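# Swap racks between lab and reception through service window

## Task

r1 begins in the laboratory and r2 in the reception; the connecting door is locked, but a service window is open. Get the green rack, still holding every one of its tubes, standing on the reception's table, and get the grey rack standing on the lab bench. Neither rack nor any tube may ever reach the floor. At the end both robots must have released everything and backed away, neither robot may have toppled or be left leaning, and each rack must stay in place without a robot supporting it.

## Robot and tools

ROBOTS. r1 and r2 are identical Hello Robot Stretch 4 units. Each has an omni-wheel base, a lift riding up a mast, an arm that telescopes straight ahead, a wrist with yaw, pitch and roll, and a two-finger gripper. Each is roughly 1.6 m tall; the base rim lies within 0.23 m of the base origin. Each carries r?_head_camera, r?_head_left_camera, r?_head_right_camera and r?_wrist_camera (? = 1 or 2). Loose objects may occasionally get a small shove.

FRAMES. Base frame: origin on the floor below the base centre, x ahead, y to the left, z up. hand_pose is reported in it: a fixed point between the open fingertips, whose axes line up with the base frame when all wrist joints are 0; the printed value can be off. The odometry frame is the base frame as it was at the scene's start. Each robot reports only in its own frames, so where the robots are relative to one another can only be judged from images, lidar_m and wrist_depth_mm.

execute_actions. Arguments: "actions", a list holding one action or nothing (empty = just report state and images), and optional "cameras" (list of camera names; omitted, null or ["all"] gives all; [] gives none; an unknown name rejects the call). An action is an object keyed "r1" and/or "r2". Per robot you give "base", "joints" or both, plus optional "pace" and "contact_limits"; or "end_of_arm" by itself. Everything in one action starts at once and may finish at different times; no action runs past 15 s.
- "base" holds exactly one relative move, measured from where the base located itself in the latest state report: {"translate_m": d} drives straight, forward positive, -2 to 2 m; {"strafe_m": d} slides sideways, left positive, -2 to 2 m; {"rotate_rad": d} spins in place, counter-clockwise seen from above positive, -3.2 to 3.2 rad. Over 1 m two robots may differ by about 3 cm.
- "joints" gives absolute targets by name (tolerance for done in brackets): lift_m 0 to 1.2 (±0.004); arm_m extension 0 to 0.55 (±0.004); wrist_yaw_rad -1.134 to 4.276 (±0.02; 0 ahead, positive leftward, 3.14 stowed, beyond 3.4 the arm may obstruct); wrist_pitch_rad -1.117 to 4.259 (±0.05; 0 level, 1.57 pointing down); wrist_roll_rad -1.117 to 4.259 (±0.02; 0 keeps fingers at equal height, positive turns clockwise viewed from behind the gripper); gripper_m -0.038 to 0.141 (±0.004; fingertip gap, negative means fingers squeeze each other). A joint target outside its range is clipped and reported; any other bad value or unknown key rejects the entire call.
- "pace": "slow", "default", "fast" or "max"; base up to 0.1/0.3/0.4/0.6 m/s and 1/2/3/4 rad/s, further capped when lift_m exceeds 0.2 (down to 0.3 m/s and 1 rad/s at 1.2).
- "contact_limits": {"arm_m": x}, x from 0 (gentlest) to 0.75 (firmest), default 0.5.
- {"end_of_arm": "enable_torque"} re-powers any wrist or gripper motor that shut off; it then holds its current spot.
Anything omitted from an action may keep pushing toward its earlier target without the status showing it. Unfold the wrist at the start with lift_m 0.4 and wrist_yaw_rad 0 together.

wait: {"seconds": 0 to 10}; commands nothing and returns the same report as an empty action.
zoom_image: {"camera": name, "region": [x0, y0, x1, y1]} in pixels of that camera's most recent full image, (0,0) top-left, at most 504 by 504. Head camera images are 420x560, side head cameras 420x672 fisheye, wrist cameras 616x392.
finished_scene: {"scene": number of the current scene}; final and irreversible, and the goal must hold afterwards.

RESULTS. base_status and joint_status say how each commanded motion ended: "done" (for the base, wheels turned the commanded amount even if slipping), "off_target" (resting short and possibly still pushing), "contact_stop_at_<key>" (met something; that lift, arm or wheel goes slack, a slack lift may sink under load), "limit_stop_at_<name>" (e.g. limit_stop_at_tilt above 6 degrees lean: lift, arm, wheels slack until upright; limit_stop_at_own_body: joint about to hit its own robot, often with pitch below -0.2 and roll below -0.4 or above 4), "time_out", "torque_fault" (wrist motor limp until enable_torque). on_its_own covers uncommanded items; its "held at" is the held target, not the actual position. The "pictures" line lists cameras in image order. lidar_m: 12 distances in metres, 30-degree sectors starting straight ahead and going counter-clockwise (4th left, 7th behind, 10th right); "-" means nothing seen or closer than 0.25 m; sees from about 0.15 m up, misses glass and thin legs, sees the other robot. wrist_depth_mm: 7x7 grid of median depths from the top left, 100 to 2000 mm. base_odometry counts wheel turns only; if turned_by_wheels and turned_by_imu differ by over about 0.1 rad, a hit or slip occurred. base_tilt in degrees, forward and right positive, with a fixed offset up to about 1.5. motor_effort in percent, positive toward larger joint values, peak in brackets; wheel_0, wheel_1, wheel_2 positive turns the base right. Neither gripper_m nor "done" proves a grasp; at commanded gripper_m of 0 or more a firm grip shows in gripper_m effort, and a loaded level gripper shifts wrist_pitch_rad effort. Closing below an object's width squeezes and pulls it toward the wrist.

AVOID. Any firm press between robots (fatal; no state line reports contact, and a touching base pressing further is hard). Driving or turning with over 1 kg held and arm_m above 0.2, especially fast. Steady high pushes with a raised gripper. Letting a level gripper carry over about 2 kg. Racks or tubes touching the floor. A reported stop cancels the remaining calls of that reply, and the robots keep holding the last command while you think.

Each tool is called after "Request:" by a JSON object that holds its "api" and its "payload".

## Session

Request:
{"api": "execute_actions", "payload": {"actions": []}}

Scene clock: 0.00 s.
r1.base_odometry: x=+0.000 y=+0.000 heading=+0.000 (m, m, rad; r1's odometry frame)
r1.turned_by_wheels: +0.000 (rad since the last result)
r1.turned_by_imu: +0.000 (rad since the last result)
r1.base_tilt: forward=+0.4 right=-0.3 (deg)
r1.lidar_m: 1.14 1.05 0.99 1.22 1.25 1.25 1.50 2.81 1.39 0.92 1.19 1.58
r1.base_status: not commanded
r1.joint_positions: lift_m=+0.153 arm_m=-0.002 wrist_yaw_rad=+3.243 wrist_pitch_rad=-0.005 wrist_roll_rad=+0.016 gripper_m=+0.057
r1.joint_status: not commanded
r1.motor_effort: lift_m=+21 arm_m=-1 wrist_yaw_rad=+1 wrist_pitch_rad=-3 wrist_roll_rad=-1 gripper_m=-1 wheel_0=+0 wheel_1=+0 wheel_2=+1 (%)
r1.hand_pose: x=-0.1270 y=+0.0577 z=+0.3327 quat_wxyz=(-0.051, +0.002, +0.008, +0.999) (m; r1's base frame)
r1.wrist_depth_mm: - - 133 - 1661 1308 1160 / - - 130 - 1708 1336 1160 / - - 132 212 1708 1366 1160 / - 122 138 - 1756 1397 1182 / 187 1708 - - 1708 1397 1160 / 192 1098 205 1098 215 1078 1042 / 193 759 809 134 809 741 778
r2.base_odometry: x=+0.000 y=+0.000 heading=+0.000 (m, m, rad; r2's odometry frame)
r2.turned_by_wheels: +0.000 (rad since the last result)
r2.turned_by_imu: +0.000 (rad since the last result)
r2.base_tilt: forward=+0.5 right=+0.1 (deg)
r2.lidar_m: 1.04 1.12 1.04 0.99 1.09 1.23 3.67 1.09 1.33 3.26 1.53 1.09
r2.base_status: not commanded
r2.joint_positions: lift_m=+0.219 arm_m=+0.001 wrist_yaw_rad=+3.196 wrist_pitch_rad=-0.003 wrist_roll_rad=+0.006 gripper_m=+0.057
r2.joint_status: not commanded
r2.motor_effort: lift_m=+21 arm_m=-1 wrist_yaw_rad=-2 wrist_pitch_rad=-8 wrist_roll_rad=-1 gripper_m=-3 wheel_0=+0 wheel_1=+1 wheel_2=+0 (%)
r2.hand_pose: x=-0.1213 y=+0.0717 z=+0.3977 quat_wxyz=(-0.027, +0.001, +0.003, +1.000) (m; r2's base frame)
r2.wrist_depth_mm: - - 137 - - - - / - - 134 - - - 1863 / - - 131 243 - - 1537 / - 113 135 - - - 1661 / 182 1098 - - - - 1708 / 194 1464 204 1661 207 1618 1499 / 193 946 960 153 1025 917 1042
pictures: r1_head_camera, r1_head_left_camera, r1_head_right_camera, r1_wrist_camera, r2_head_camera, r2_head_left_camera, r2_head_right_camera, r2_wrist_camera
camera_calibration (this result's frames):
r1_wrist_camera: T_world_to_cam=[[-0.153429, 0.987869, -0.0239586, -0.0531943], [0.0516275, -0.0161988, -0.998535, 0.38715], [-0.98681, -0.154441, -0.0485158, 0.130372], [0, 0, 0, 1]] pos_world=[0.100503, 0.0789552, 0.391634]
r2_wrist_camera: T_world_to_cam=[[-0.0918465, 0.99576, 0.00516703, -0.0747492], [-0.032985, 0.00214375, -0.999454, 0.455458], [-0.995227, -0.0919667, 0.0326482, 0.0940894], [0, 0, 0, 1]] pos_world=[0.101798, 0.0821089, 0.452524]
Images, in order (width x height): r1_head_camera 420x560, r1_head_left_camera 420x672, r1_head_right_camera 420x672, r1_wrist_camera 616x392, r2_head_camera 420x560, r2_head_left_camera 420x672, r2_head_right_camera 420x672, r2_wrist_camera 616x392.

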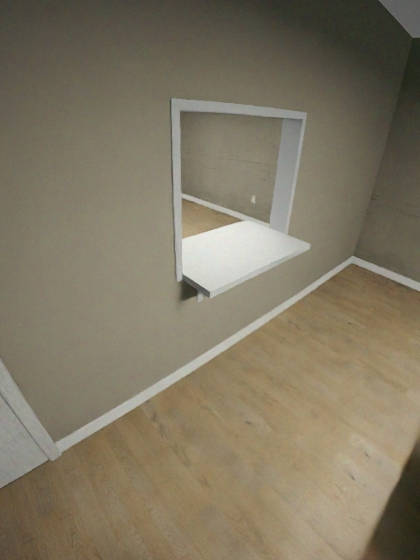

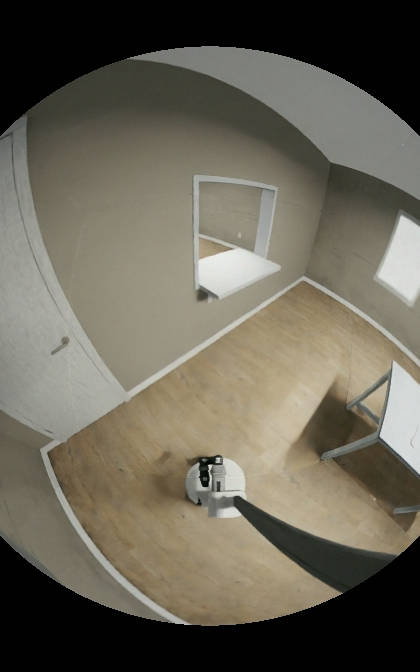

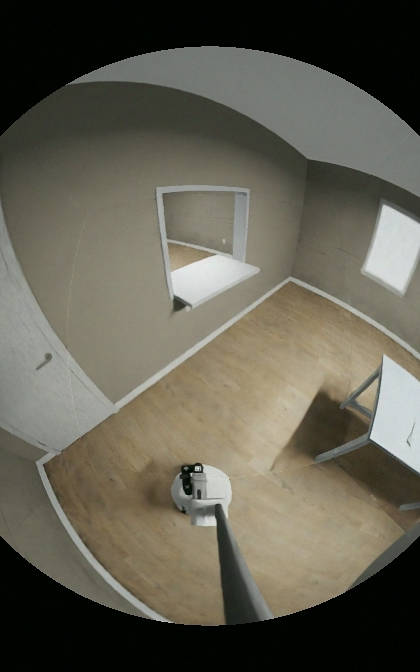

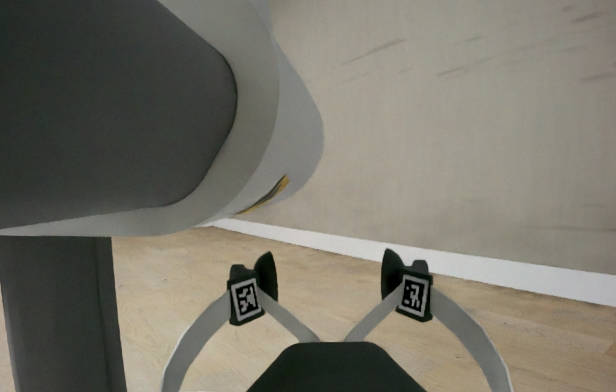

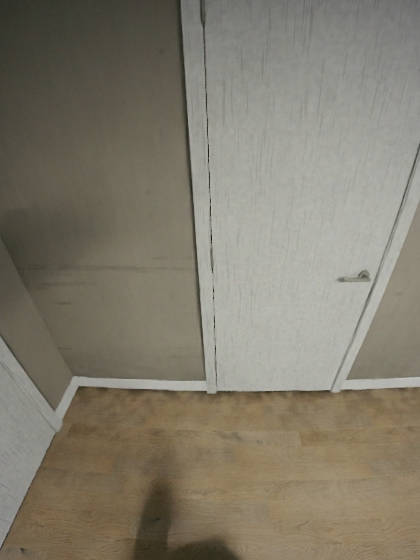

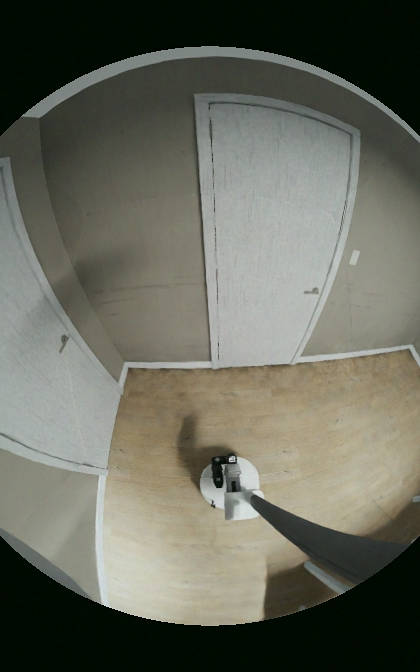

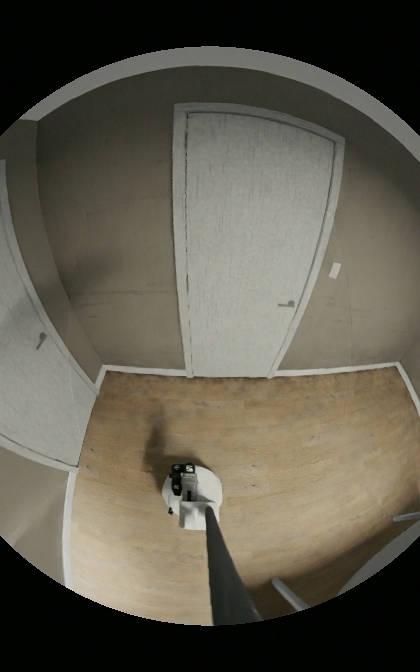

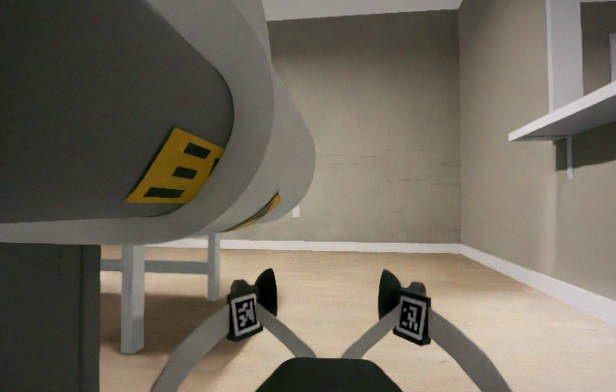

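Request:
{"api": "execute_actions", "payload": {"actions": [{"r1":{"base":{"rotate_rad":-0.78},"pace":"max"},"r2":{"base":{"rotate_rad":3.13},"pace":"max"}}], "cameras": ["r1_head_camera","r1_head_right_camera","r2_head_camera","r2_head_left_camera"]}}

Scene clock: 2.30 s.
r1.base_odometry: x=+0.000 y=+0.000 heading=-0.779 (m, m, rad; r1's odometry frame)
r1.turned_by_wheels: -0.779 (rad since the last result)
r1.turned_by_imu: -0.798 (rad since the last result)
r1.base_tilt: forward=+0.5 right=-0.2 (deg)
r1.lidar_m: 3.43 1.15 1.08 1.02 1.04 1.30 1.26 1.31 1.90 3.24 0.99 0.89
r1.base_status: done
r1.joint_positions: lift_m=+0.153 arm_m=-0.002 wrist_yaw_rad=+3.243 wrist_pitch_rad=-0.005 wrist_roll_rad=+0.016 gripper_m=+0.057
r1.joint_status: not commanded
r1.motor_effort: lift_m=+21(21) arm_m=-1(1) wrist_yaw_rad=+1(0) wrist_pitch_rad=-5(4) wrist_roll_rad=-1(1) gripper_m=+0(2) wheel_0=+4(12) wheel_1=+3(13) wheel_2=+2(10) (%)
r1.hand_pose: x=-0.1270 y=+0.0577 z=+0.3327 quat_wxyz=(-0.051, +0.002, +0.008, +0.999) (m; r1's base frame)
r1.wrist_depth_mm: - - 133 1397 1336 1281 1255 / - - 130 1397 1366 1281 1281 / - - 132 211 1366 1308 1281 / - 122 137 1397 1366 1336 1308 / 187 1537 1464 1464 1366 1336 1281 / 191 1098 206 1098 215 1098 1042 / 193 759 820 133 809 750 788
r2.base_odometry: x=+0.000 y=+0.000 heading=+3.130 (m, m, rad; r2's odometry frame)
r2.turned_by_wheels: +3.130 (rad since the last result)
r2.turned_by_imu: +3.111 (rad since the last result)
r2.base_tilt: forward=+0.5 right=+0.0 (deg)
r2.lidar_m: 3.62 1.04 1.26 3.24 1.58 1.10 1.05 1.13 1.04 0.99 1.06 1.26
r2.base_status: done
r2.joint_positions: lift_m=+0.219 arm_m=+0.001 wrist_yaw_rad=+3.195 wrist_pitch_rad=-0.003 wrist_roll_rad=+0.006 gripper_m=+0.057
r2.joint_status: not commanded
r2.motor_effort: lift_m=+21(21) arm_m=-1(1) wrist_yaw_rad=-1(0) wrist_pitch_rad=-7(8) wrist_roll_rad=+0(1) gripper_m=-2(3) wheel_0=-1(12) wheel_1=+0(12) wheel_2=+1(14) (%)
r2.hand_pose: x=-0.1212 y=+0.0718 z=+0.3977 quat_wxyz=(-0.027, +0.001, +0.003, +1.000) (m; r2's base frame)
r2.wrist_depth_mm: - - 137 1205 1182 1160 1118 / - - 134 1205 1182 1138 1118 / - - 130 243 1182 1118 1118 / - 113 135 1182 1138 1118 1118 / 182 1255 1229 1182 1138 1118 1098 / 194 1229 204 1182 207 1118 1098 / 194 960 946 153 1025 904 1025
pictures: r1_head_camera, r1_head_right_camera, r2_head_camera, r2_head_left_camera
Images, in order (width x height): r1_head_camera 420x560, r1_head_right_camera 420x672, r2_head_camera 420x560, r2_head_left_camera 420x672.

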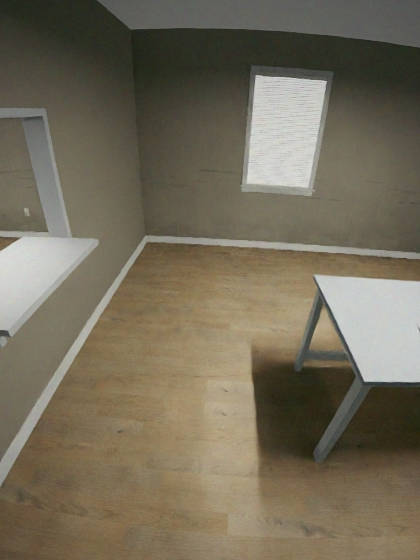

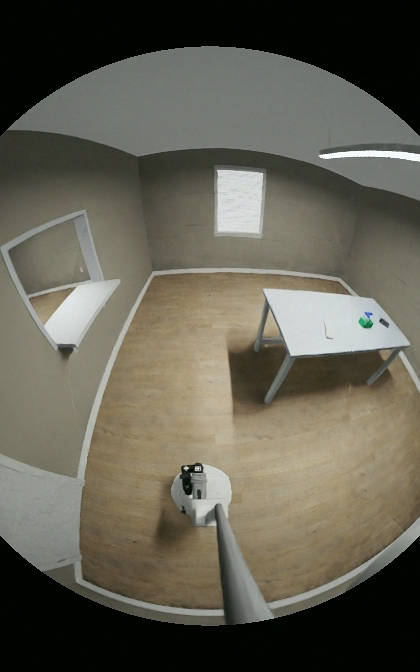

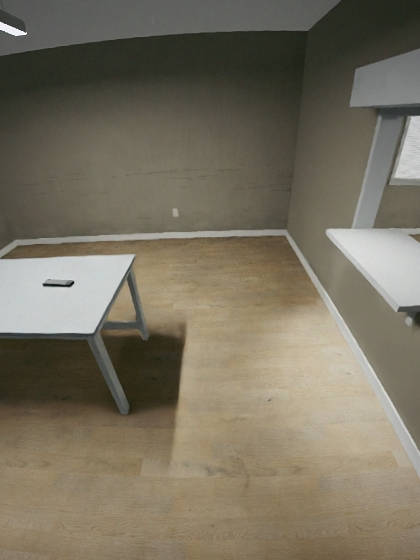

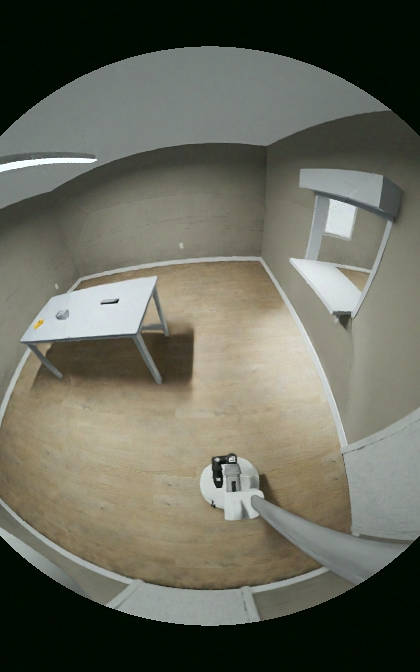

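Request:
{"api": "execute_actions", "payload": {"actions": [{"r1":{"base":{"strafe_m":-1.41},"joints":{"lift_m":0.72,"wrist_yaw_rad":0,"wrist_roll_rad":0,"wrist_pitch_rad":0.2,"gripper_m":0.141},"pace":"max"},"r2":{"base":{"strafe_m":1.56},"joints":{"lift_m":0.72,"wrist_yaw_rad":0,"wrist_roll_rad":0,"wrist_pitch_rad":0.2,"gripper_m":0.141},"pace":"max"}}], "cameras": ["r1_head_camera","r1_wrist_camera","r2_head_camera","r2_wrist_camera"]}}

Scene clock: 6.60 s.
r1.base_odometry: x=-0.991 y=-1.003 heading=-0.779 (m, m, rad; r1's odometry frame)
r1.turned_by_wheels: +0.000 (rad since the last result)
r1.turned_by_imu: +0.001 (rad since the last result)
r1.base_tilt: forward=+0.4 right=-0.3 (deg)
r1.lidar_m: 0.64 0.68 0.97 2.41 1.83 1.35 1.29 1.38 1.88 1.76 0.89 0.66
r1.base_status: done
r1.joint_positions: lift_m=+0.720 arm_m=-0.002 wrist_yaw_rad=+0.000 wrist_pitch_rad=+0.202 wrist_roll_rad=+0.000 gripper_m=+0.141
r1.joint_status: all done
r1.motor_effort: lift_m=+21(31) arm_m=-1(1) wrist_yaw_rad=+0(6) wrist_pitch_rad=-4(4) wrist_roll_rad=-2(3) gripper_m=+1(0) wheel_0=+0(17) wheel_1=-1(18) wheel_2=+0(3) (%)
r1.hand_pose: x=+0.4515 y=-0.0874 z=+0.8402 quat_wxyz=(+0.995, +0.000, +0.101, +0.000) (m; r1's base frame)
r1.wrist_depth_mm: - - - - - - - / - - - - - - - / - - - - - - - / 768 750 732 683 699 683 676 / 512 508 500 500 488 449 466 / 1618 1366 517 512 500 492 1576 / 1430 1366 1397 145 1255 1281 1366
r2.base_odometry: x=-0.018 y=-1.560 heading=+3.130 (m, m, rad; r2's odometry frame)
r2.turned_by_wheels: +0.000 (rad since the last result)
r2.turned_by_imu: -0.003 (rad since the last result)
r2.base_tilt: forward=+0.5 right=-0.1 (deg)
r2.lidar_m: 0.85 0.91 1.73 1.66 1.57 1.14 1.08 1.12 1.56 2.59 1.28 0.89
r2.base_status: done
r2.joint_positions: lift_m=+0.720 arm_m=+0.001 wrist_yaw_rad=+0.000 wrist_pitch_rad=+0.202 wrist_roll_rad=+0.000 gripper_m=+0.141
r2.joint_status: all done
r2.motor_effort: lift_m=+24(29) arm_m=-1(1) wrist_yaw_rad=-3(9) wrist_pitch_rad=-6(6) wrist_roll_rad=-1(1) gripper_m=-1(3) wheel_0=+2(15) wheel_1=-3(17) wheel_2=+1(1) (%)
r2.hand_pose: x=+0.4542 y=-0.0874 z=+0.8400 quat_wxyz=(+0.995, +0.000, +0.101, +0.000) (m; r2's base frame)
r2.wrist_depth_mm: - - - - - - - / - - - - - - - / - - - - - - - / - 960 931 904 931 946 946 / 732 732 715 707 707 683 676 / 1255 1808 213 1921 1863 198 1808 / 1308 1366 1464 144 1464 1366 1397
pictures: r1_head_camera, r1_wrist_camera, r2_head_camera, r2_wrist_camera
camera_calibration (this result's frames):
r1_wrist_camera: T_world_to_cam=[[0.0494228, -0.99859, -0.0193692, -0.0780144], [-0.254319, 0.00617153, -0.967101, 0.975376], [0.965857, 0.0527227, -0.253656, 0.0122771], [0, 0, 0, 1]] pos_world=[0.240055, -0.0845713, 0.94489]
r2_wrist_camera: T_world_to_cam=[[0.03946, -0.999217, 0.00274183, -0.0976795], [-0.171242, -0.00946583, -0.985183, 0.966695], [0.984438, 0.0384058, -0.171482, -0.0785373], [0, 0, 0, 1]] pos_world=[0.246709, -0.0854362, 0.939172]
Images, in order (width x height): r1_head_camera 420x560, r1_wrist_camera 616x392, r2_head_camera 420x560, r2_wrist_camera 616x392.

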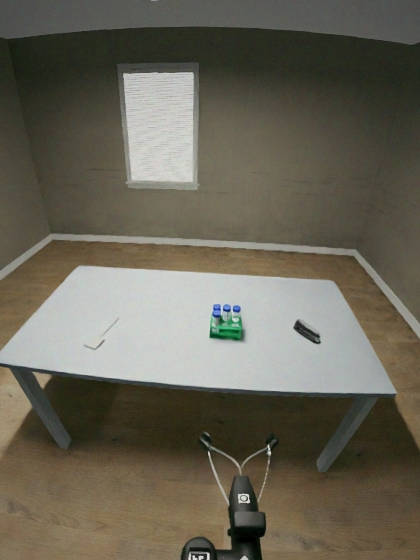

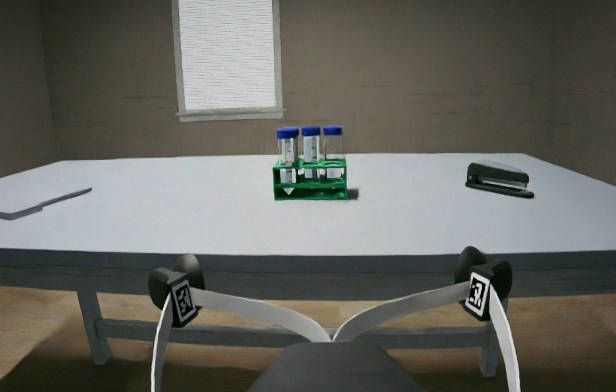

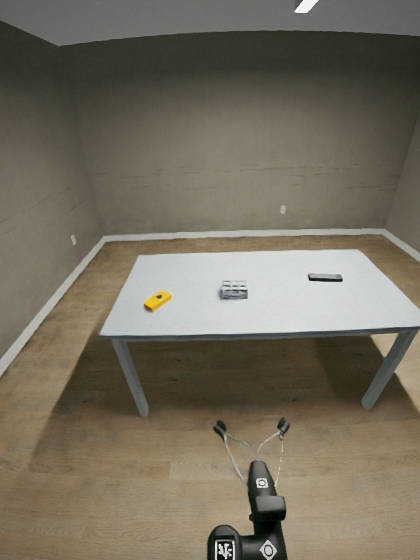

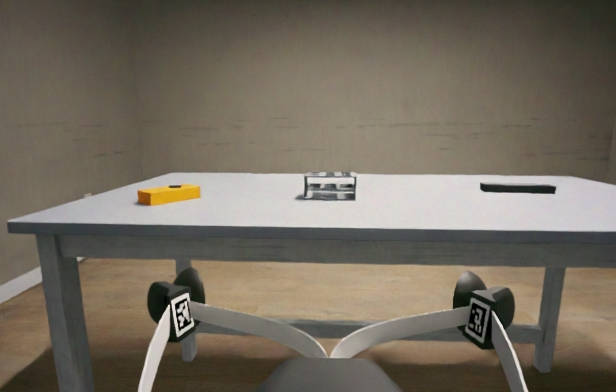

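Request:
{"api": "execute_actions", "payload": {"actions": [{"r1":{"base":{"strafe_m":0.026},"joints":{"lift_m":0.695,"arm_m":0.38},"pace":"max"},"r2":{"base":{"translate_m":0.25},"joints":{"lift_m":0.695,"arm_m":0.35},"pace":"max"}}], "cameras": ["r1_head_camera","r1_wrist_camera","r2_head_camera","r2_wrist_camera"]}}

Scene clock: 8.73 s.
r1.base_odometry: x=-0.973 y=-0.985 heading=-0.779 (m, m, rad; r1's odometry frame)
r1.turned_by_wheels: +0.000 (rad since the last result)
r1.turned_by_imu: +0.001 (rad since the last result)
r1.base_tilt: forward=+0.4 right=-0.2 (deg)
r1.lidar_m: 0.64 0.68 0.96 2.41 1.81 1.35 1.29 1.38 1.90 1.82 0.91 0.66
r1.base_status: done
r1.joint_positions: lift_m=+0.695 arm_m=+0.379 wrist_yaw_rad=+0.000 wrist_pitch_rad=+0.202 wrist_roll_rad=+0.000 gripper_m=+0.141
r1.joint_status: all done
r1.motor_effort: lift_m=+20(18) arm_m=+5(3) wrist_yaw_rad=-1(2) wrist_pitch_rad=-5(6) wrist_roll_rad=-2(1) gripper_m=+2(1) wheel_0=+0(12) wheel_1=+1(11) wheel_2=+0(0) (%)
r1.hand_pose: x=+0.8327 y=-0.0874 z=+0.8154 quat_wxyz=(+0.995, +0.000, +0.101, +0.000) (m; r1's base frame)
r1.wrist_depth_mm: - - - - - - - / - - - - - - - / - - - - - - - / 654 634 621 338 530 580 564 / 402 399 397 329 338 375 368 / 287 276 262 289 257 247 271 / 233 226 232 145 227 220 -
r2.base_odometry: x=-0.268 y=-1.557 heading=+3.130 (m, m, rad; r2's odometry frame)
r2.turned_by_wheels: +0.000 (rad since the last result)
r2.turned_by_imu: +0.001 (rad since the last result)
r2.base_tilt: forward=+0.6 right=+0.0 (deg)
r2.lidar_m: 0.62 0.65 1.75 1.66 1.74 1.41 1.34 1.39 1.90 2.58 0.91 0.62
r2.base_status: done
r2.joint_positions: lift_m=+0.695 arm_m=+0.349 wrist_yaw_rad=+0.000 wrist_pitch_rad=+0.202 wrist_roll_rad=+0.000 gripper_m=+0.141
r2.joint_status: all done
r2.motor_effort: lift_m=+17(21) arm_m=+5(6) wrist_yaw_rad=-3(1) wrist_pitch_rad=-6(9) wrist_roll_rad=-2(3) gripper_m=+1(0) wheel_0=+1(8) wheel_1=+2(9) wheel_2=+1(14) (%)
r2.hand_pose: x=+0.8027 y=-0.0873 z=+0.8156 quat_wxyz=(+0.995, +0.000, +0.101, +0.000) (m; r2's base frame)
r2.wrist_depth_mm: - - - - - - - / - - - - - - - / - - - - - - - / - 788 798 809 - - - / 439 436 439 325 362 442 439 / 301 286 213 304 297 199 303 / 229 221 232 144 232 222 231
pictures: r1_head_camera, r1_wrist_camera, r2_head_camera, r2_wrist_camera
camera_calibration (this result's frames):
r1_wrist_camera: T_world_to_cam=[[0.0496275, -0.99858, -0.0193653, -0.0974528], [-0.254243, 0.00611983, -0.967121, 1.04826], [0.965866, 0.0529193, -0.253578, -0.362301], [0, 0, 0, 1]] pos_world=[0.621283, -0.0845568, 0.920032]
r2_wrist_camera: T_world_to_cam=[[0.0395566, -0.999214, 0.00274318, -0.111415], [-0.171208, -0.00948241, -0.985189, 1.00231], [0.984441, 0.0385011, -0.171448, -0.425809], [0, 0, 0, 1]] pos_world=[0.595194, -0.0854289, 0.914767]
Images, in order (width x height): r1_head_camera 420x560, r1_wrist_camera 616x392, r2_head_camera 420x560, r2_wrist_camera 616x392.

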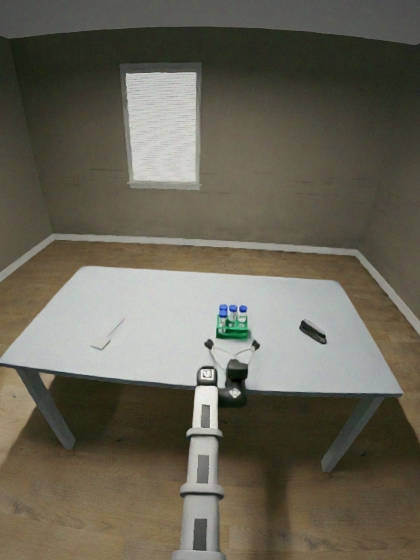

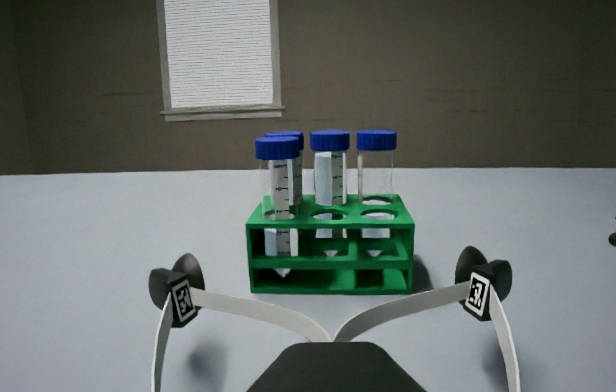

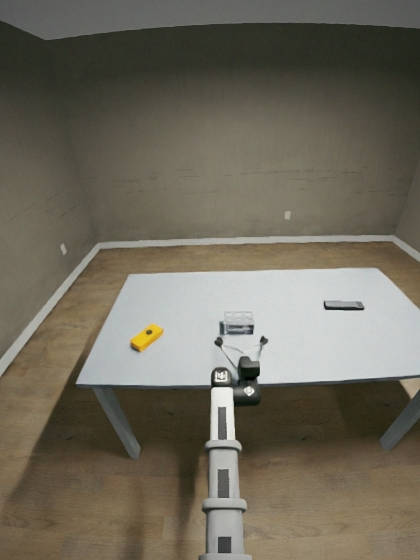

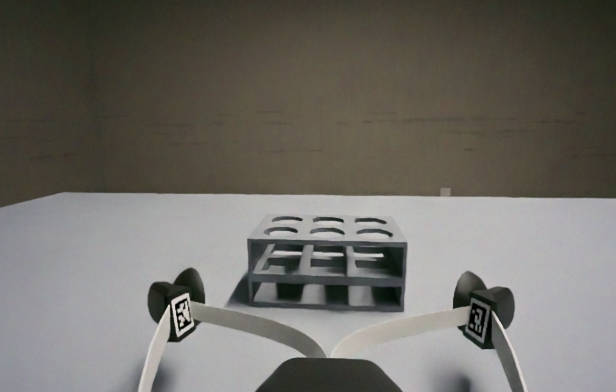

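Request:
{"api": "execute_actions", "payload": {"actions": [{"r1":{"base":{"strafe_m":-0.003},"joints":{"lift_m":0.68,"arm_m":0.485}},"r2":{"base":{"strafe_m":0.002},"joints":{"lift_m":0.677,"arm_m":0.457}}}], "cameras": ["r1_wrist_camera","r2_wrist_camera"]}}

Scene clock: 10.23 s.
r1.base_odometry: x=-0.975 y=-0.987 heading=-0.779 (m, m, rad; r1's odometry frame)
r1.turned_by_wheels: +0.000 (rad since the last result)
r1.turned_by_imu: +0.000 (rad since the last result)
r1.base_tilt: forward=+0.4 right=-0.3 (deg)
r1.lidar_m: 0.64 0.70 0.96 2.41 1.81 1.34 1.30 1.38 1.92 1.83 0.91 0.67
r1.base_status: done
r1.joint_positions: lift_m=+0.680 arm_m=+0.484 wrist_yaw_rad=+0.000 wrist_pitch_rad=+0.202 wrist_roll_rad=+0.000 gripper_m=+0.141
r1.joint_status: all done
r1.motor_effort: lift_m=+18(18) arm_m=+5(5) wrist_yaw_rad=+1(1) wrist_pitch_rad=-5(4) wrist_roll_rad=-2(2) gripper_m=+1(1) wheel_0=-3(9) wheel_1=+3(8) wheel_2=+0(2) (%)
r1.hand_pose: x=+0.9377 y=-0.0875 z=+0.8005 quat_wxyz=(+0.995, +0.000, +0.101, +0.000) (m; r1's base frame)
r1.wrist_depth_mm: - - - - - - - / - - - - - - - / - - - 234 - - - / 585 574 508 238 530 525 517 / 357 359 211 234 223 336 332 / 260 247 201 205 213 197 245 / 211 204 206 144 200 197 -
r2.base_odometry: x=-0.268 y=-1.559 heading=+3.130 (m, m, rad; r2's odometry frame)
r2.turned_by_wheels: +0.000 (rad since the last result)
r2.turned_by_imu: +0.000 (rad since the last result)
r2.base_tilt: forward=+0.6 right=-0.1 (deg)
r2.lidar_m: 0.60 0.64 1.74 1.66 1.74 1.41 1.33 1.40 1.89 2.59 0.90 0.64
r2.base_status: done
r2.joint_positions: lift_m=+0.677 arm_m=+0.456 wrist_yaw_rad=+0.000 wrist_pitch_rad=+0.202 wrist_roll_rad=+0.000 gripper_m=+0.141
r2.joint_status: all done
r2.motor_effort: lift_m=+15(16) arm_m=+6(4) wrist_yaw_rad=-1(2) wrist_pitch_rad=-6(6) wrist_roll_rad=-2(1) gripper_m=+0(1) wheel_0=+0(6) wheel_1=-3(8) wheel_2=+0(1) (%)
r2.hand_pose: x=+0.9096 y=-0.0874 z=+0.7977 quat_wxyz=(+0.995, +0.000, +0.101, +0.000) (m; r2's base frame)
r2.wrist_depth_mm: - - - - - - - / - - - - - - - / - - - - - - - / 699 707 699 - - - - / 382 384 235 221 219 387 387 / 266 251 194 227 208 191 266 / 202 195 198 143 196 190 203
pictures: r1_wrist_camera, r2_wrist_camera
camera_calibration (this result's frames):
r1_wrist_camera: T_world_to_cam=[[0.0492362, -0.998599, -0.0193682, -0.102692], [-0.254298, 0.00621912, -0.967106, 1.06057], [0.965872, 0.0525419, -0.253635, -0.46743], [0, 0, 0, 1]] pos_world=[0.726234, -0.0845846, 0.905138]
r2_wrist_camera: T_world_to_cam=[[0.0393393, -0.999222, 0.00274261, -0.115459], [-0.171223, -0.00944512, -0.985187, 1.003], [0.984447, 0.038287, -0.171461, -0.534128], [0, 0, 0, 1]] pos_world=[0.702099, -0.0854452, 0.896874]
Images, in order (width x height): r1_wrist_camera 616x392, r2_wrist_camera 616x392.

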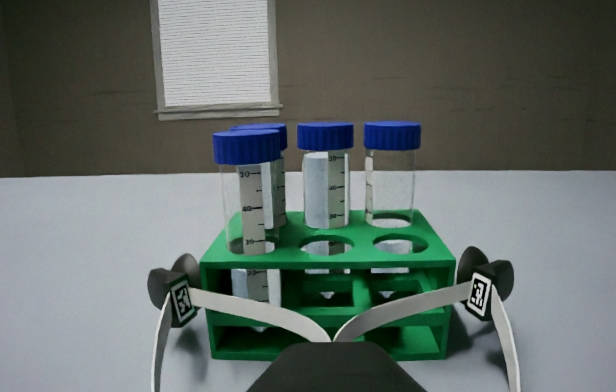

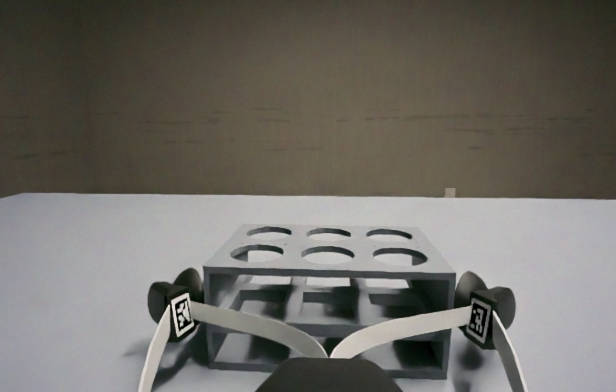

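Request:
{"api": "execute_actions", "payload": {"actions": [{"r1":{"joints":{"gripper_m":0.052}},"r2":{"joints":{"gripper_m":0.06}}}], "cameras": []}}

Request:
{"api": "execute_actions", "payload": {"actions": [{"r1":{"joints":{"lift_m":0.75,"arm_m":0.35}},"r2":{"joints":{"lift_m":0.75,"arm_m":0.32}}}], "cameras": ["r1_wrist_camera","r2_wrist_camera"]}}

Scene clock: 12.30 s.
r1.base_odometry: x=-0.975 y=-0.987 heading=-0.779 (m, m, rad; r1's odometry frame)
r1.turned_by_wheels: +0.000 (rad since the last result)
r1.turned_by_imu: +0.001 (rad since the last result)
r1.base_tilt: forward=+0.3 right=-0.2 (deg)
r1.lidar_m: 0.64 0.69 0.97 2.41 1.83 1.35 1.30 1.39 1.90 1.83 0.90 0.67
r1.base_status: not commanded
r1.joint_positions: lift_m=+0.680 arm_m=+0.484 wrist_yaw_rad=+0.000 wrist_pitch_rad=+0.206 wrist_roll_rad=+0.000 gripper_m=+0.052
r1.joint_status: all done
r1.motor_effort: lift_m=+19(19) arm_m=+5(5) wrist_yaw_rad=+0(1) wrist_pitch_rad=-15(16) wrist_roll_rad=-1(1) gripper_m=-22(20) wheel_0=-3(3) wheel_1=+3(3) wheel_2=+0(0) (%)
r1.hand_pose: x=+0.9375 y=-0.0874 z=+0.7994 quat_wxyz=(+0.995, +0.000, +0.103, +0.000) (m; r1's base frame)
r1.wrist_depth_mm: - - - - - - - / - - - - - - - / - - 211 215 - - - / 569 554 488 216 517 508 496 / 351 353 180 204 202 325 325 / 255 182 186 195 203 176 252 / 206 198 189 123 138 192 -
r2.base_odometry: x=-0.268 y=-1.559 heading=+3.130 (m, m, rad; r2's odometry frame)
r2.turned_by_wheels: +0.000 (rad since the last result)
r2.turned_by_imu: +0.001 (rad since the last result)
r2.base_tilt: forward=+0.6 right=+0.0 (deg)
r2.lidar_m: 0.61 0.63 1.74 1.67 1.72 1.40 1.33 1.39 1.91 2.57 0.92 0.65
r2.base_status: not commanded
r2.joint_positions: lift_m=+0.677 arm_m=+0.456 wrist_yaw_rad=+0.000 wrist_pitch_rad=+0.203 wrist_roll_rad=+0.000 gripper_m=+0.061
r2.joint_status: all done
r2.motor_effort: lift_m=+15(16) arm_m=+5(6) wrist_yaw_rad=+0(2) wrist_pitch_rad=-12(11) wrist_roll_rad=-2(1) gripper_m=-24(23) wheel_0=+0(0) wheel_1=-2(2) wheel_2=+0(0) (%)
r2.hand_pose: x=+0.9095 y=-0.0874 z=+0.7974 quat_wxyz=(+0.995, +0.000, +0.101, +0.000) (m; r2's base frame)
r2.wrist_depth_mm: - - - - - - - / - - - - - - - / - - - - - - - / 683 691 691 691 - - - / 382 382 242 217 216 382 382 / 263 249 185 211 209 174 264 / 201 184 179 173 170 184 183
pictures: none
No camera images: the call's "cameras" was empty. Leave "cameras" out to get every camera's image.

Scene clock: 13.77 s.
r1.base_odometry: x=-0.975 y=-0.987 heading=-0.779 (m, m, rad; r1's odometry frame)
r1.turned_by_wheels: +0.000 (rad since the last result)
r1.turned_by_imu: +0.000 (rad since the last result)
r1.base_tilt: forward=+0.3 right=-0.3 (deg)
r1.lidar_m: 0.66 0.68 0.97 2.41 1.82 1.35 1.30 1.37 1.92 1.80 0.89 0.68
r1.base_status: not commanded
r1.joint_positions: lift_m=+0.750 arm_m=+0.351 wrist_yaw_rad=+0.000 wrist_pitch_rad=+0.206 wrist_roll_rad=+0.000 gripper_m=+0.052
r1.joint_status: all done
r1.motor_effort: lift_m=+25(27) arm_m=-4(5) wrist_yaw_rad=+1(1) wrist_pitch_rad=-16(17) wrist_roll_rad=-1(1) gripper_m=-23(19) wheel_0=-3(3) wheel_1=+4(3) wheel_2=+0(0) (%)
r1.hand_pose: x=+0.8041 y=-0.0875 z=+0.8689 quat_wxyz=(+0.995, +0.000, +0.103, +0.000) (m; r1's base frame)
r1.wrist_depth_mm: - - - - - - - / - - - - - - - / - - - 213 - - - / 866 842 732 216 778 768 750 / 535 530 180 204 201 492 484 / 384 182 185 196 203 175 379 / 310 300 189 123 138 287 -
r2.base_odometry: x=-0.268 y=-1.559 heading=+3.130 (m, m, rad; r2's odometry frame)
r2.turned_by_wheels: +0.000 (rad since the last result)
r2.turned_by_imu: +0.000 (rad since the last result)
r2.base_tilt: forward=+0.6 right=+0.0 (deg)
r2.lidar_m: 0.61 0.64 1.75 1.66 1.74 1.41 1.34 1.40 1.89 2.61 0.91 0.66
r2.base_status: not commanded
r2.joint_positions: lift_m=+0.750 arm_m=+0.321 wrist_yaw_rad=+0.000 wrist_pitch_rad=+0.204 wrist_roll_rad=+0.000 gripper_m=+0.061
r2.joint_status: all done
r2.motor_effort: lift_m=+26(28) arm_m=-5(6) wrist_yaw_rad=-1(4) wrist_pitch_rad=-12(11) wrist_roll_rad=-3(3) gripper_m=-23(25) wheel_0=+0(0) wheel_1=-2(3) wheel_2=+0(0) (%)
r2.hand_pose: x=+0.7744 y=-0.0874 z=+0.8694 quat_wxyz=(+0.995, +0.000, +0.102, +0.000) (m; r2's base frame)
r2.wrist_depth_mm: - - - - - - - / - - - - - - - / - - - - - - - / - - - - - - - / 591 591 241 217 216 591 597 / 410 387 185 211 210 174 410 / 312 286 179 172 170 287 286
pictures: r1_wrist_camera, r2_wrist_camera
camera_calibration (this result's frames):
r1_wrist_camera: T_world_to_cam=[[0.049189, -0.998599, -0.0195025, -0.0946291], [-0.257984, 0.00616063, -0.96613, 1.09485], [0.964896, 0.0525543, -0.257319, -0.317031], [0, 0, 0, 1]] pos_world=[0.59301, -0.0845802, 0.974344]
r2_wrist_camera: T_world_to_cam=[[0.0391648, -0.999229, 0.00267993, -0.110198], [-0.172801, -0.00941448, -0.984912, 1.05146], [0.984178, 0.0381108, -0.173037, -0.387174], [0, 0, 0, 1]] pos_world=[0.567058, -0.0854587, 0.9689]
Images, in order (width x height): r1_wrist_camera 616x392, r2_wrist_camera 616x392.

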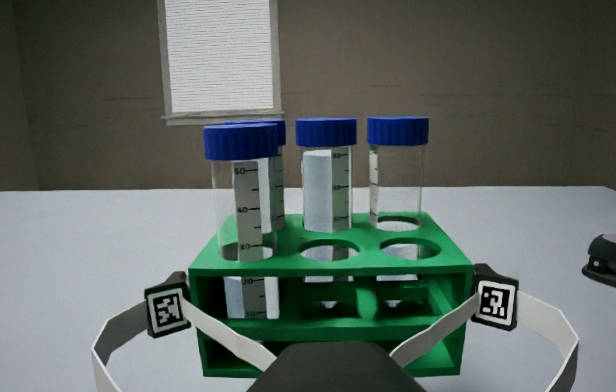

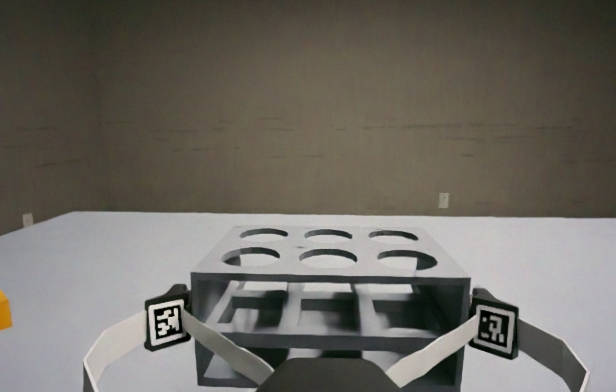

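Request:
{"api": "execute_actions", "payload": {"actions": [{"r1":{"base":{"rotate_rad":1.50},"joints":{"arm_m":0.05}},"r2":{"base":{"rotate_rad":-1.59},"joints":{"arm_m":0.05}}}], "cameras": ["r1_head_camera","r2_head_camera"]}}

Request:
{"api": "execute_actions", "payload": {"actions": [{"r1":{"base":{"translate_m":1.68},"joints":{"arm_m":0},"pace":"fast"},"r2":{"base":{"translate_m":1.84},"joints":{"arm_m":0},"pace":"max"}}], "cameras": ["r1_head_right_camera","r1_wrist_camera","r2_head_left_camera","r2_wrist_camera"]}}

Scene clock: 16.00 s.
r1.base_odometry: x=-0.975 y=-0.987 heading=+0.720 (m, m, rad; r1's odometry frame)
r1.turned_by_wheels: +1.499 (rad since the last result)
r1.turned_by_imu: +1.537 (rad since the last result)
r1.base_tilt: forward=+0.4 right=-0.4 (deg)
r1.lidar_m: 0.47 1.94 1.37 1.30 1.36 1.83 1.81 1.90 0.69 0.64 0.68 0.94
r1.base_status: done
r1.joint_positions: lift_m=+0.750 arm_m=+0.051 wrist_yaw_rad=+0.000 wrist_pitch_rad=+0.206 wrist_roll_rad=+0.000 gripper_m=+0.052
r1.joint_status: all done
r1.motor_effort: lift_m=+24(24) arm_m=-4(5) wrist_yaw_rad=+0(7) wrist_pitch_rad=-16(16) wrist_roll_rad=-1(2) gripper_m=-21(22) wheel_0=-4(12) wheel_1=-2(11) wheel_2=-2(9) (%)
r1.hand_pose: x=+0.5041 y=-0.0873 z=+0.8689 quat_wxyz=(+0.995, +0.000, +0.103, +0.000) (m; r1's base frame)
r1.wrist_depth_mm: - - - - - - - / - - - - - - - / - - - 214 - - - / - - - 216 - - - / - - 179 204 202 - - / 1921 182 185 195 203 175 1863 / 1499 1397 188 123 138 1366 -
r2.base_odometry: x=-0.268 y=-1.559 heading=+1.541 (m, m, rad; r2's odometry frame)
r2.turned_by_wheels: -1.589 (rad since the last result)
r2.turned_by_imu: -1.579 (rad since the last result)
r2.base_tilt: forward=+0.6 right=+0.0 (deg)
r2.lidar_m: 0.47 0.90 0.64 0.61 0.64 1.74 1.65 1.73 1.41 1.35 1.40 1.85
r2.base_status: done
r2.joint_positions: lift_m=+0.750 arm_m=+0.051 wrist_yaw_rad=+0.000 wrist_pitch_rad=+0.204 wrist_roll_rad=+0.000 gripper_m=+0.061
r2.joint_status: all done
r2.motor_effort: lift_m=+25(26) arm_m=-5(6) wrist_yaw_rad=+0(5) wrist_pitch_rad=-12(14) wrist_roll_rad=-2(1) gripper_m=-23(25) wheel_0=+3(8) wheel_1=+2(9) wheel_2=+3(8) (%)
r2.hand_pose: x=+0.5043 y=-0.0875 z=+0.8695 quat_wxyz=(+0.995, +0.000, +0.102, +0.000) (m; r2's base frame)
r2.wrist_depth_mm: - - - - - - 1863 / - - - - - - 1863 / - - - - - - 1921 / - - - - - - 1863 / - - 241 217 216 - 1921 / 1921 1808 185 211 210 174 1863 / 1499 1366 179 173 170 1336 1397
pictures: r1_head_camera, r2_head_camera
Images, in order (width x height): r1_head_camera 420x560, r2_head_camera 420x560.

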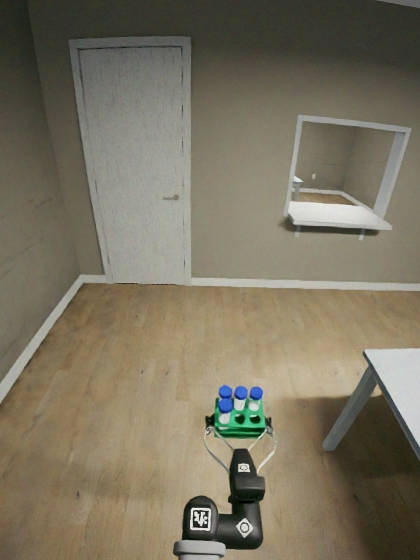

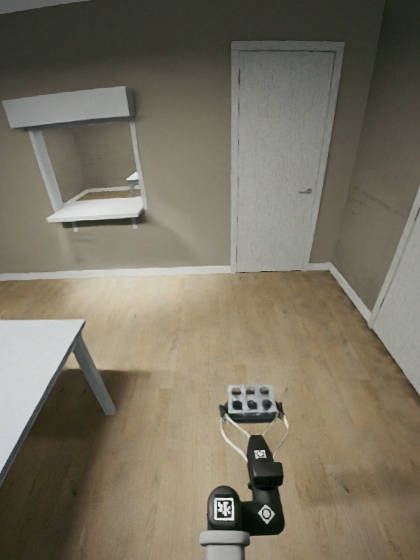

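Scene clock: 21.70 s.
r1.base_odometry: x=+0.287 y=+0.122 heading=+0.721 (m, m, rad; r1's odometry frame)
r1.turned_by_wheels: +0.001 (rad since the last result)
r1.turned_by_imu: -0.001 (rad since the last result)
r1.base_tilt: forward=+0.4 right=-0.3 (deg)
r1.lidar_m: 0.40 0.74 1.04 1.34 1.40 1.90 3.62 1.08 1.18 3.36 0.86 0.47
r1.base_status: done
r1.joint_positions: lift_m=+0.750 arm_m=+0.001 wrist_yaw_rad=+0.000 wrist_pitch_rad=+0.206 wrist_roll_rad=+0.000 gripper_m=+0.052
r1.joint_status: all done
r1.motor_effort: lift_m=+24(24) arm_m=-4(5) wrist_yaw_rad=+0(0) wrist_pitch_rad=-15(15) wrist_roll_rad=-1(1) gripper_m=-18(23) wheel_0=+4(10) wheel_1=+3(9) wheel_2=+1(11) (%)
r1.hand_pose: x=+0.4540 y=-0.0874 z=+0.8689 quat_wxyz=(+0.995, +0.000, +0.103, +0.000) (m; r1's base frame)
r1.wrist_depth_mm: 473 500 500 504 500 496 496 / 492 512 517 521 512 517 512 / 508 530 530 212 221 535 535 / 539 554 549 218 554 554 559 / 564 569 191 205 201 569 574 / 591 182 185 196 202 176 603 / 609 603 189 123 138 627 -
r2.base_odometry: x=-0.213 y=+0.280 heading=+1.541 (m, m, rad; r2's odometry frame)
r2.turned_by_wheels: +0.000 (rad since the last result)
r2.turned_by_imu: +0.006 (rad since the last result)
r2.base_tilt: forward=+0.6 right=+0.1 (deg)
r2.lidar_m: 0.41 0.77 0.89 2.83 1.24 1.06 3.62 1.92 1.35 1.30 1.07 0.76
r2.base_status: done
r2.joint_positions: lift_m=+0.750 arm_m=+0.001 wrist_yaw_rad=+0.000 wrist_pitch_rad=+0.204 wrist_roll_rad=+0.000 gripper_m=+0.061
r2.joint_status: all done
r2.motor_effort: lift_m=+25(25) arm_m=-4(6) wrist_yaw_rad=-3(1) wrist_pitch_rad=-12(13) wrist_roll_rad=-2(1) gripper_m=-24(24) wheel_0=+0(8) wheel_1=+2(8) wheel_2=+1(12) (%)
r2.hand_pose: x=+0.4548 y=-0.0874 z=+0.8695 quat_wxyz=(+0.995, +0.000, +0.102, +0.000) (m; r2's base frame)
r2.wrist_depth_mm: 512 508 504 496 462 466 459 / 525 521 512 508 473 480 477 / 544 535 525 525 492 492 488 / 564 554 544 535 504 508 500 / 569 569 240 217 216 521 517 / 603 585 185 211 209 174 530 / 615 597 179 173 170 549 544
pictures: r1_head_right_camera, r1_wrist_camera, r2_head_left_camera, r2_wrist_camera
camera_calibration (this result's frames):
r1_wrist_camera: T_world_to_cam=[[0.0494056, -0.99859, -0.0194097, -0.0775341], [-0.258091, 0.00600909, -0.966102, 1.00455], [0.964856, 0.0527404, -0.25743, 0.020835], [0, 0, 0, 1]] pos_world=[0.242993, -0.08456, 0.974354]
r2_wrist_camera: T_world_to_cam=[[0.0393109, -0.999223, 0.00268273, -0.0977085], [-0.172854, -0.00944461, -0.984902, 0.996308], [0.984163, 0.0382537, -0.173091, -0.0725527], [0, 0, 0, 1]] pos_world=[0.247461, -0.0854475, 0.96897]
Images, in order (width x height): r1_head_right_camera 420x672, r1_wrist_camera 616x392, r2_head_left_camera 420x672, r2_wrist_camera 616x392.

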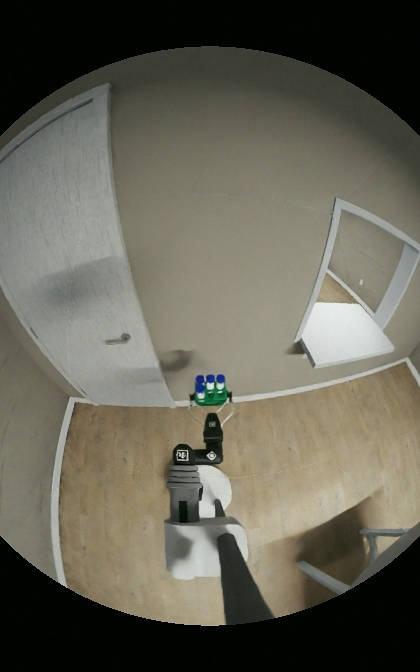

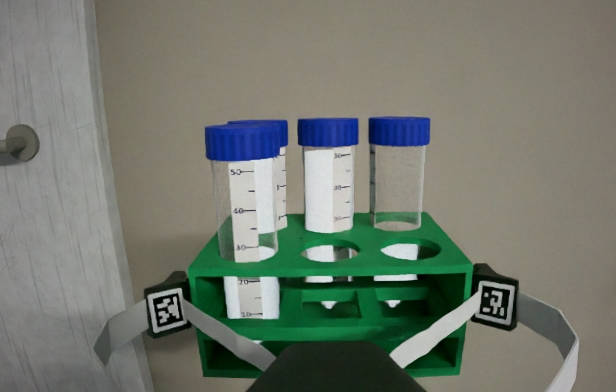

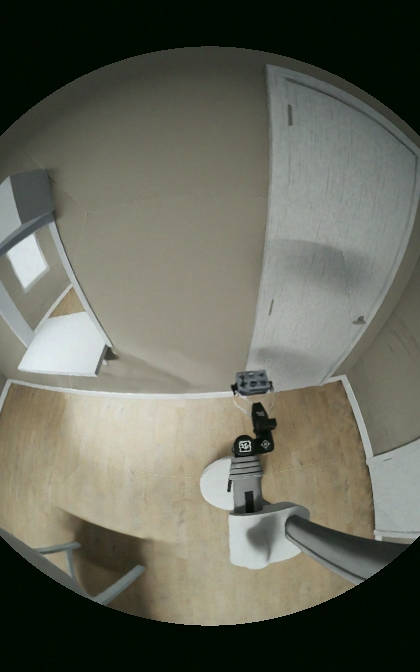

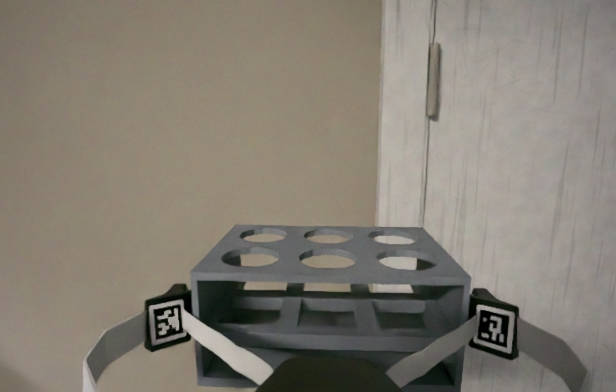

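Request:
{"api": "execute_actions", "payload": {"actions": [{"r1":{"base":{"strafe_m":-1.17},"joints":{"lift_m":0.8},"pace":"fast"},"r2":{"base":{"strafe_m":1.07},"joints":{"lift_m":0.8},"pace":"fast"}}], "cameras": ["r1_head_camera","r1_wrist_camera","r2_head_camera","r2_wrist_camera"]}}

Scene clock: 26.03 s.
r1.base_odometry: x=+1.060 y=-0.757 heading=+0.721 (m, m, rad; r1's odometry frame)
r1.turned_by_wheels: +0.000 (rad since the last result)
r1.turned_by_imu: +0.005 (rad since the last result)
r1.base_tilt: forward=+0.3 right=-0.3 (deg)
r1.lidar_m: 0.40 0.58 1.10 2.51 2.61 0.85 0.79 3.20 2.28 2.18 1.15 0.46
r1.base_status: done
r1.joint_positions: lift_m=+0.800 arm_m=+0.001 wrist_yaw_rad=+0.000 wrist_pitch_rad=+0.206 wrist_roll_rad=+0.000 gripper_m=+0.052
r1.joint_status: all done
r1.motor_effort: lift_m=+24(29) arm_m=-4(4) wrist_yaw_rad=+0(1) wrist_pitch_rad=-15(15) wrist_roll_rad=-1(1) gripper_m=-20(21) wheel_0=+1(15) wheel_1=-3(14) wheel_2=+0(0) (%)
r1.hand_pose: x=+0.4540 y=-0.0874 z=+0.9189 quat_wxyz=(+0.995, +0.000, +0.103, +0.000) (m; r1's base frame)
r1.wrist_depth_mm: - - - - - - 517 / - - 1499 - - - 539 / - - 211 212 - - 559 / 820 809 647 216 741 668 580 / 508 512 179 204 202 473 469 / 389 182 186 196 203 175 375 / 676 668 188 123 138 654 -
r2.base_odometry: x=-1.283 y=+0.312 heading=+1.541 (m, m, rad; r2's odometry frame)
r2.turned_by_wheels: +0.000 (rad since the last result)
r2.turned_by_imu: -0.001 (rad since the last result)
r2.base_tilt: forward=+0.7 right=+0.1 (deg)
r2.lidar_m: 0.43 0.54 0.74 2.31 2.42 0.87 0.83 0.87 2.47 2.39 1.10 0.56
r2.base_status: done
r2.joint_positions: lift_m=+0.800 arm_m=+0.001 wrist_yaw_rad=+0.000 wrist_pitch_rad=+0.204 wrist_roll_rad=+0.000 gripper_m=+0.061
r2.joint_status: all done
r2.motor_effort: lift_m=+25(27) arm_m=-5(5) wrist_yaw_rad=-3(0) wrist_pitch_rad=-13(12) wrist_roll_rad=-2(1) gripper_m=-23(22) wheel_0=+0(11) wheel_1=-2(14) wheel_2=+0(2) (%)
r2.hand_pose: x=+0.4548 y=-0.0874 z=+0.9195 quat_wxyz=(+0.995, +0.000, +0.102, +0.000) (m; r2's base frame)
r2.wrist_depth_mm: - - - - - - 462 / - - - - - 597 473 / - - 1229 - - 591 488 / - - 991 - - 591 504 / 569 569 241 217 217 525 517 / 392 370 185 211 209 174 415 / 334 327 179 173 170 310 312
pictures: r1_head_camera, r1_wrist_camera, r2_head_camera, r2_wrist_camera
camera_calibration (this result's frames):
r1_wrist_camera: T_world_to_cam=[[0.0492806, -0.998597, -0.0193751, -0.0765754], [-0.257967, 0.00601467, -0.966135, 1.05289], [0.964896, 0.0526099, -0.257309, 0.0335876], [0, 0, 0, 1]] pos_world=[0.242975, -0.0845678, 1.02439]
r2_wrist_camera: T_world_to_cam=[[0.039307, -0.999224, 0.00268433, -0.0978435], [-0.172808, -0.00944373, -0.98491, 1.04553], [0.984171, 0.03825, -0.173045, -0.063948], [0, 0, 0, 1]] pos_world=[0.247458, -0.0854478, 1.01895]
Images, in order (width x height): r1_head_camera 420x560, r1_wrist_camera 616x392, r2_head_camera 420x560, r2_wrist_camera 616x392.

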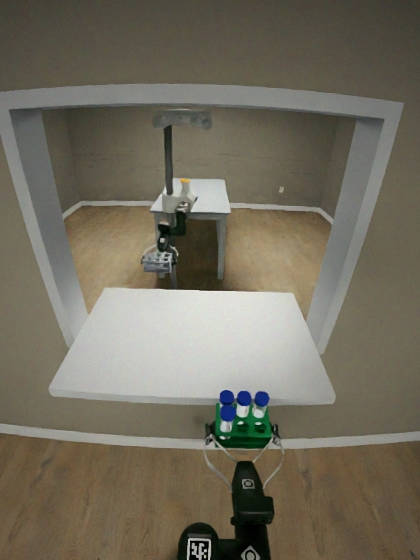

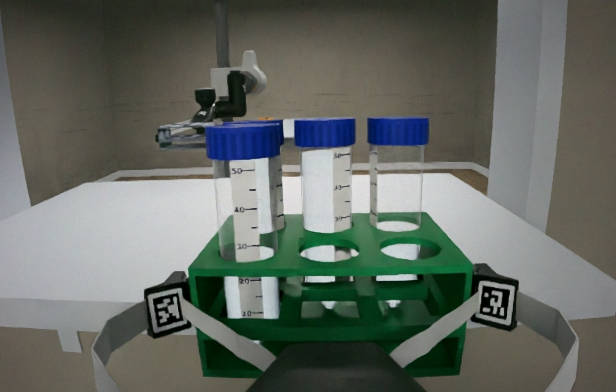

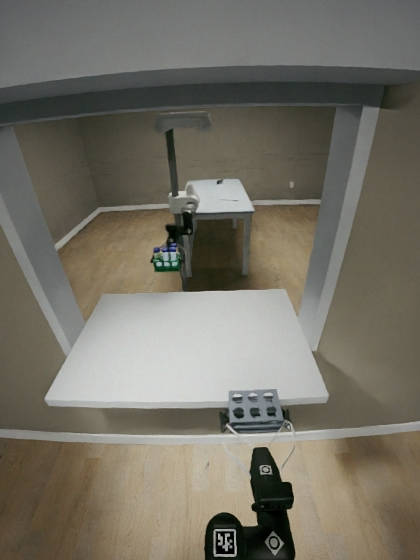

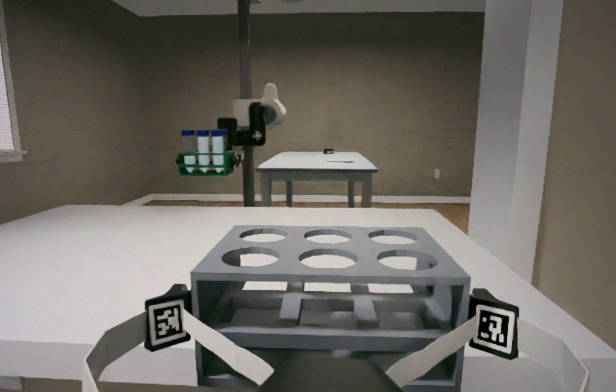

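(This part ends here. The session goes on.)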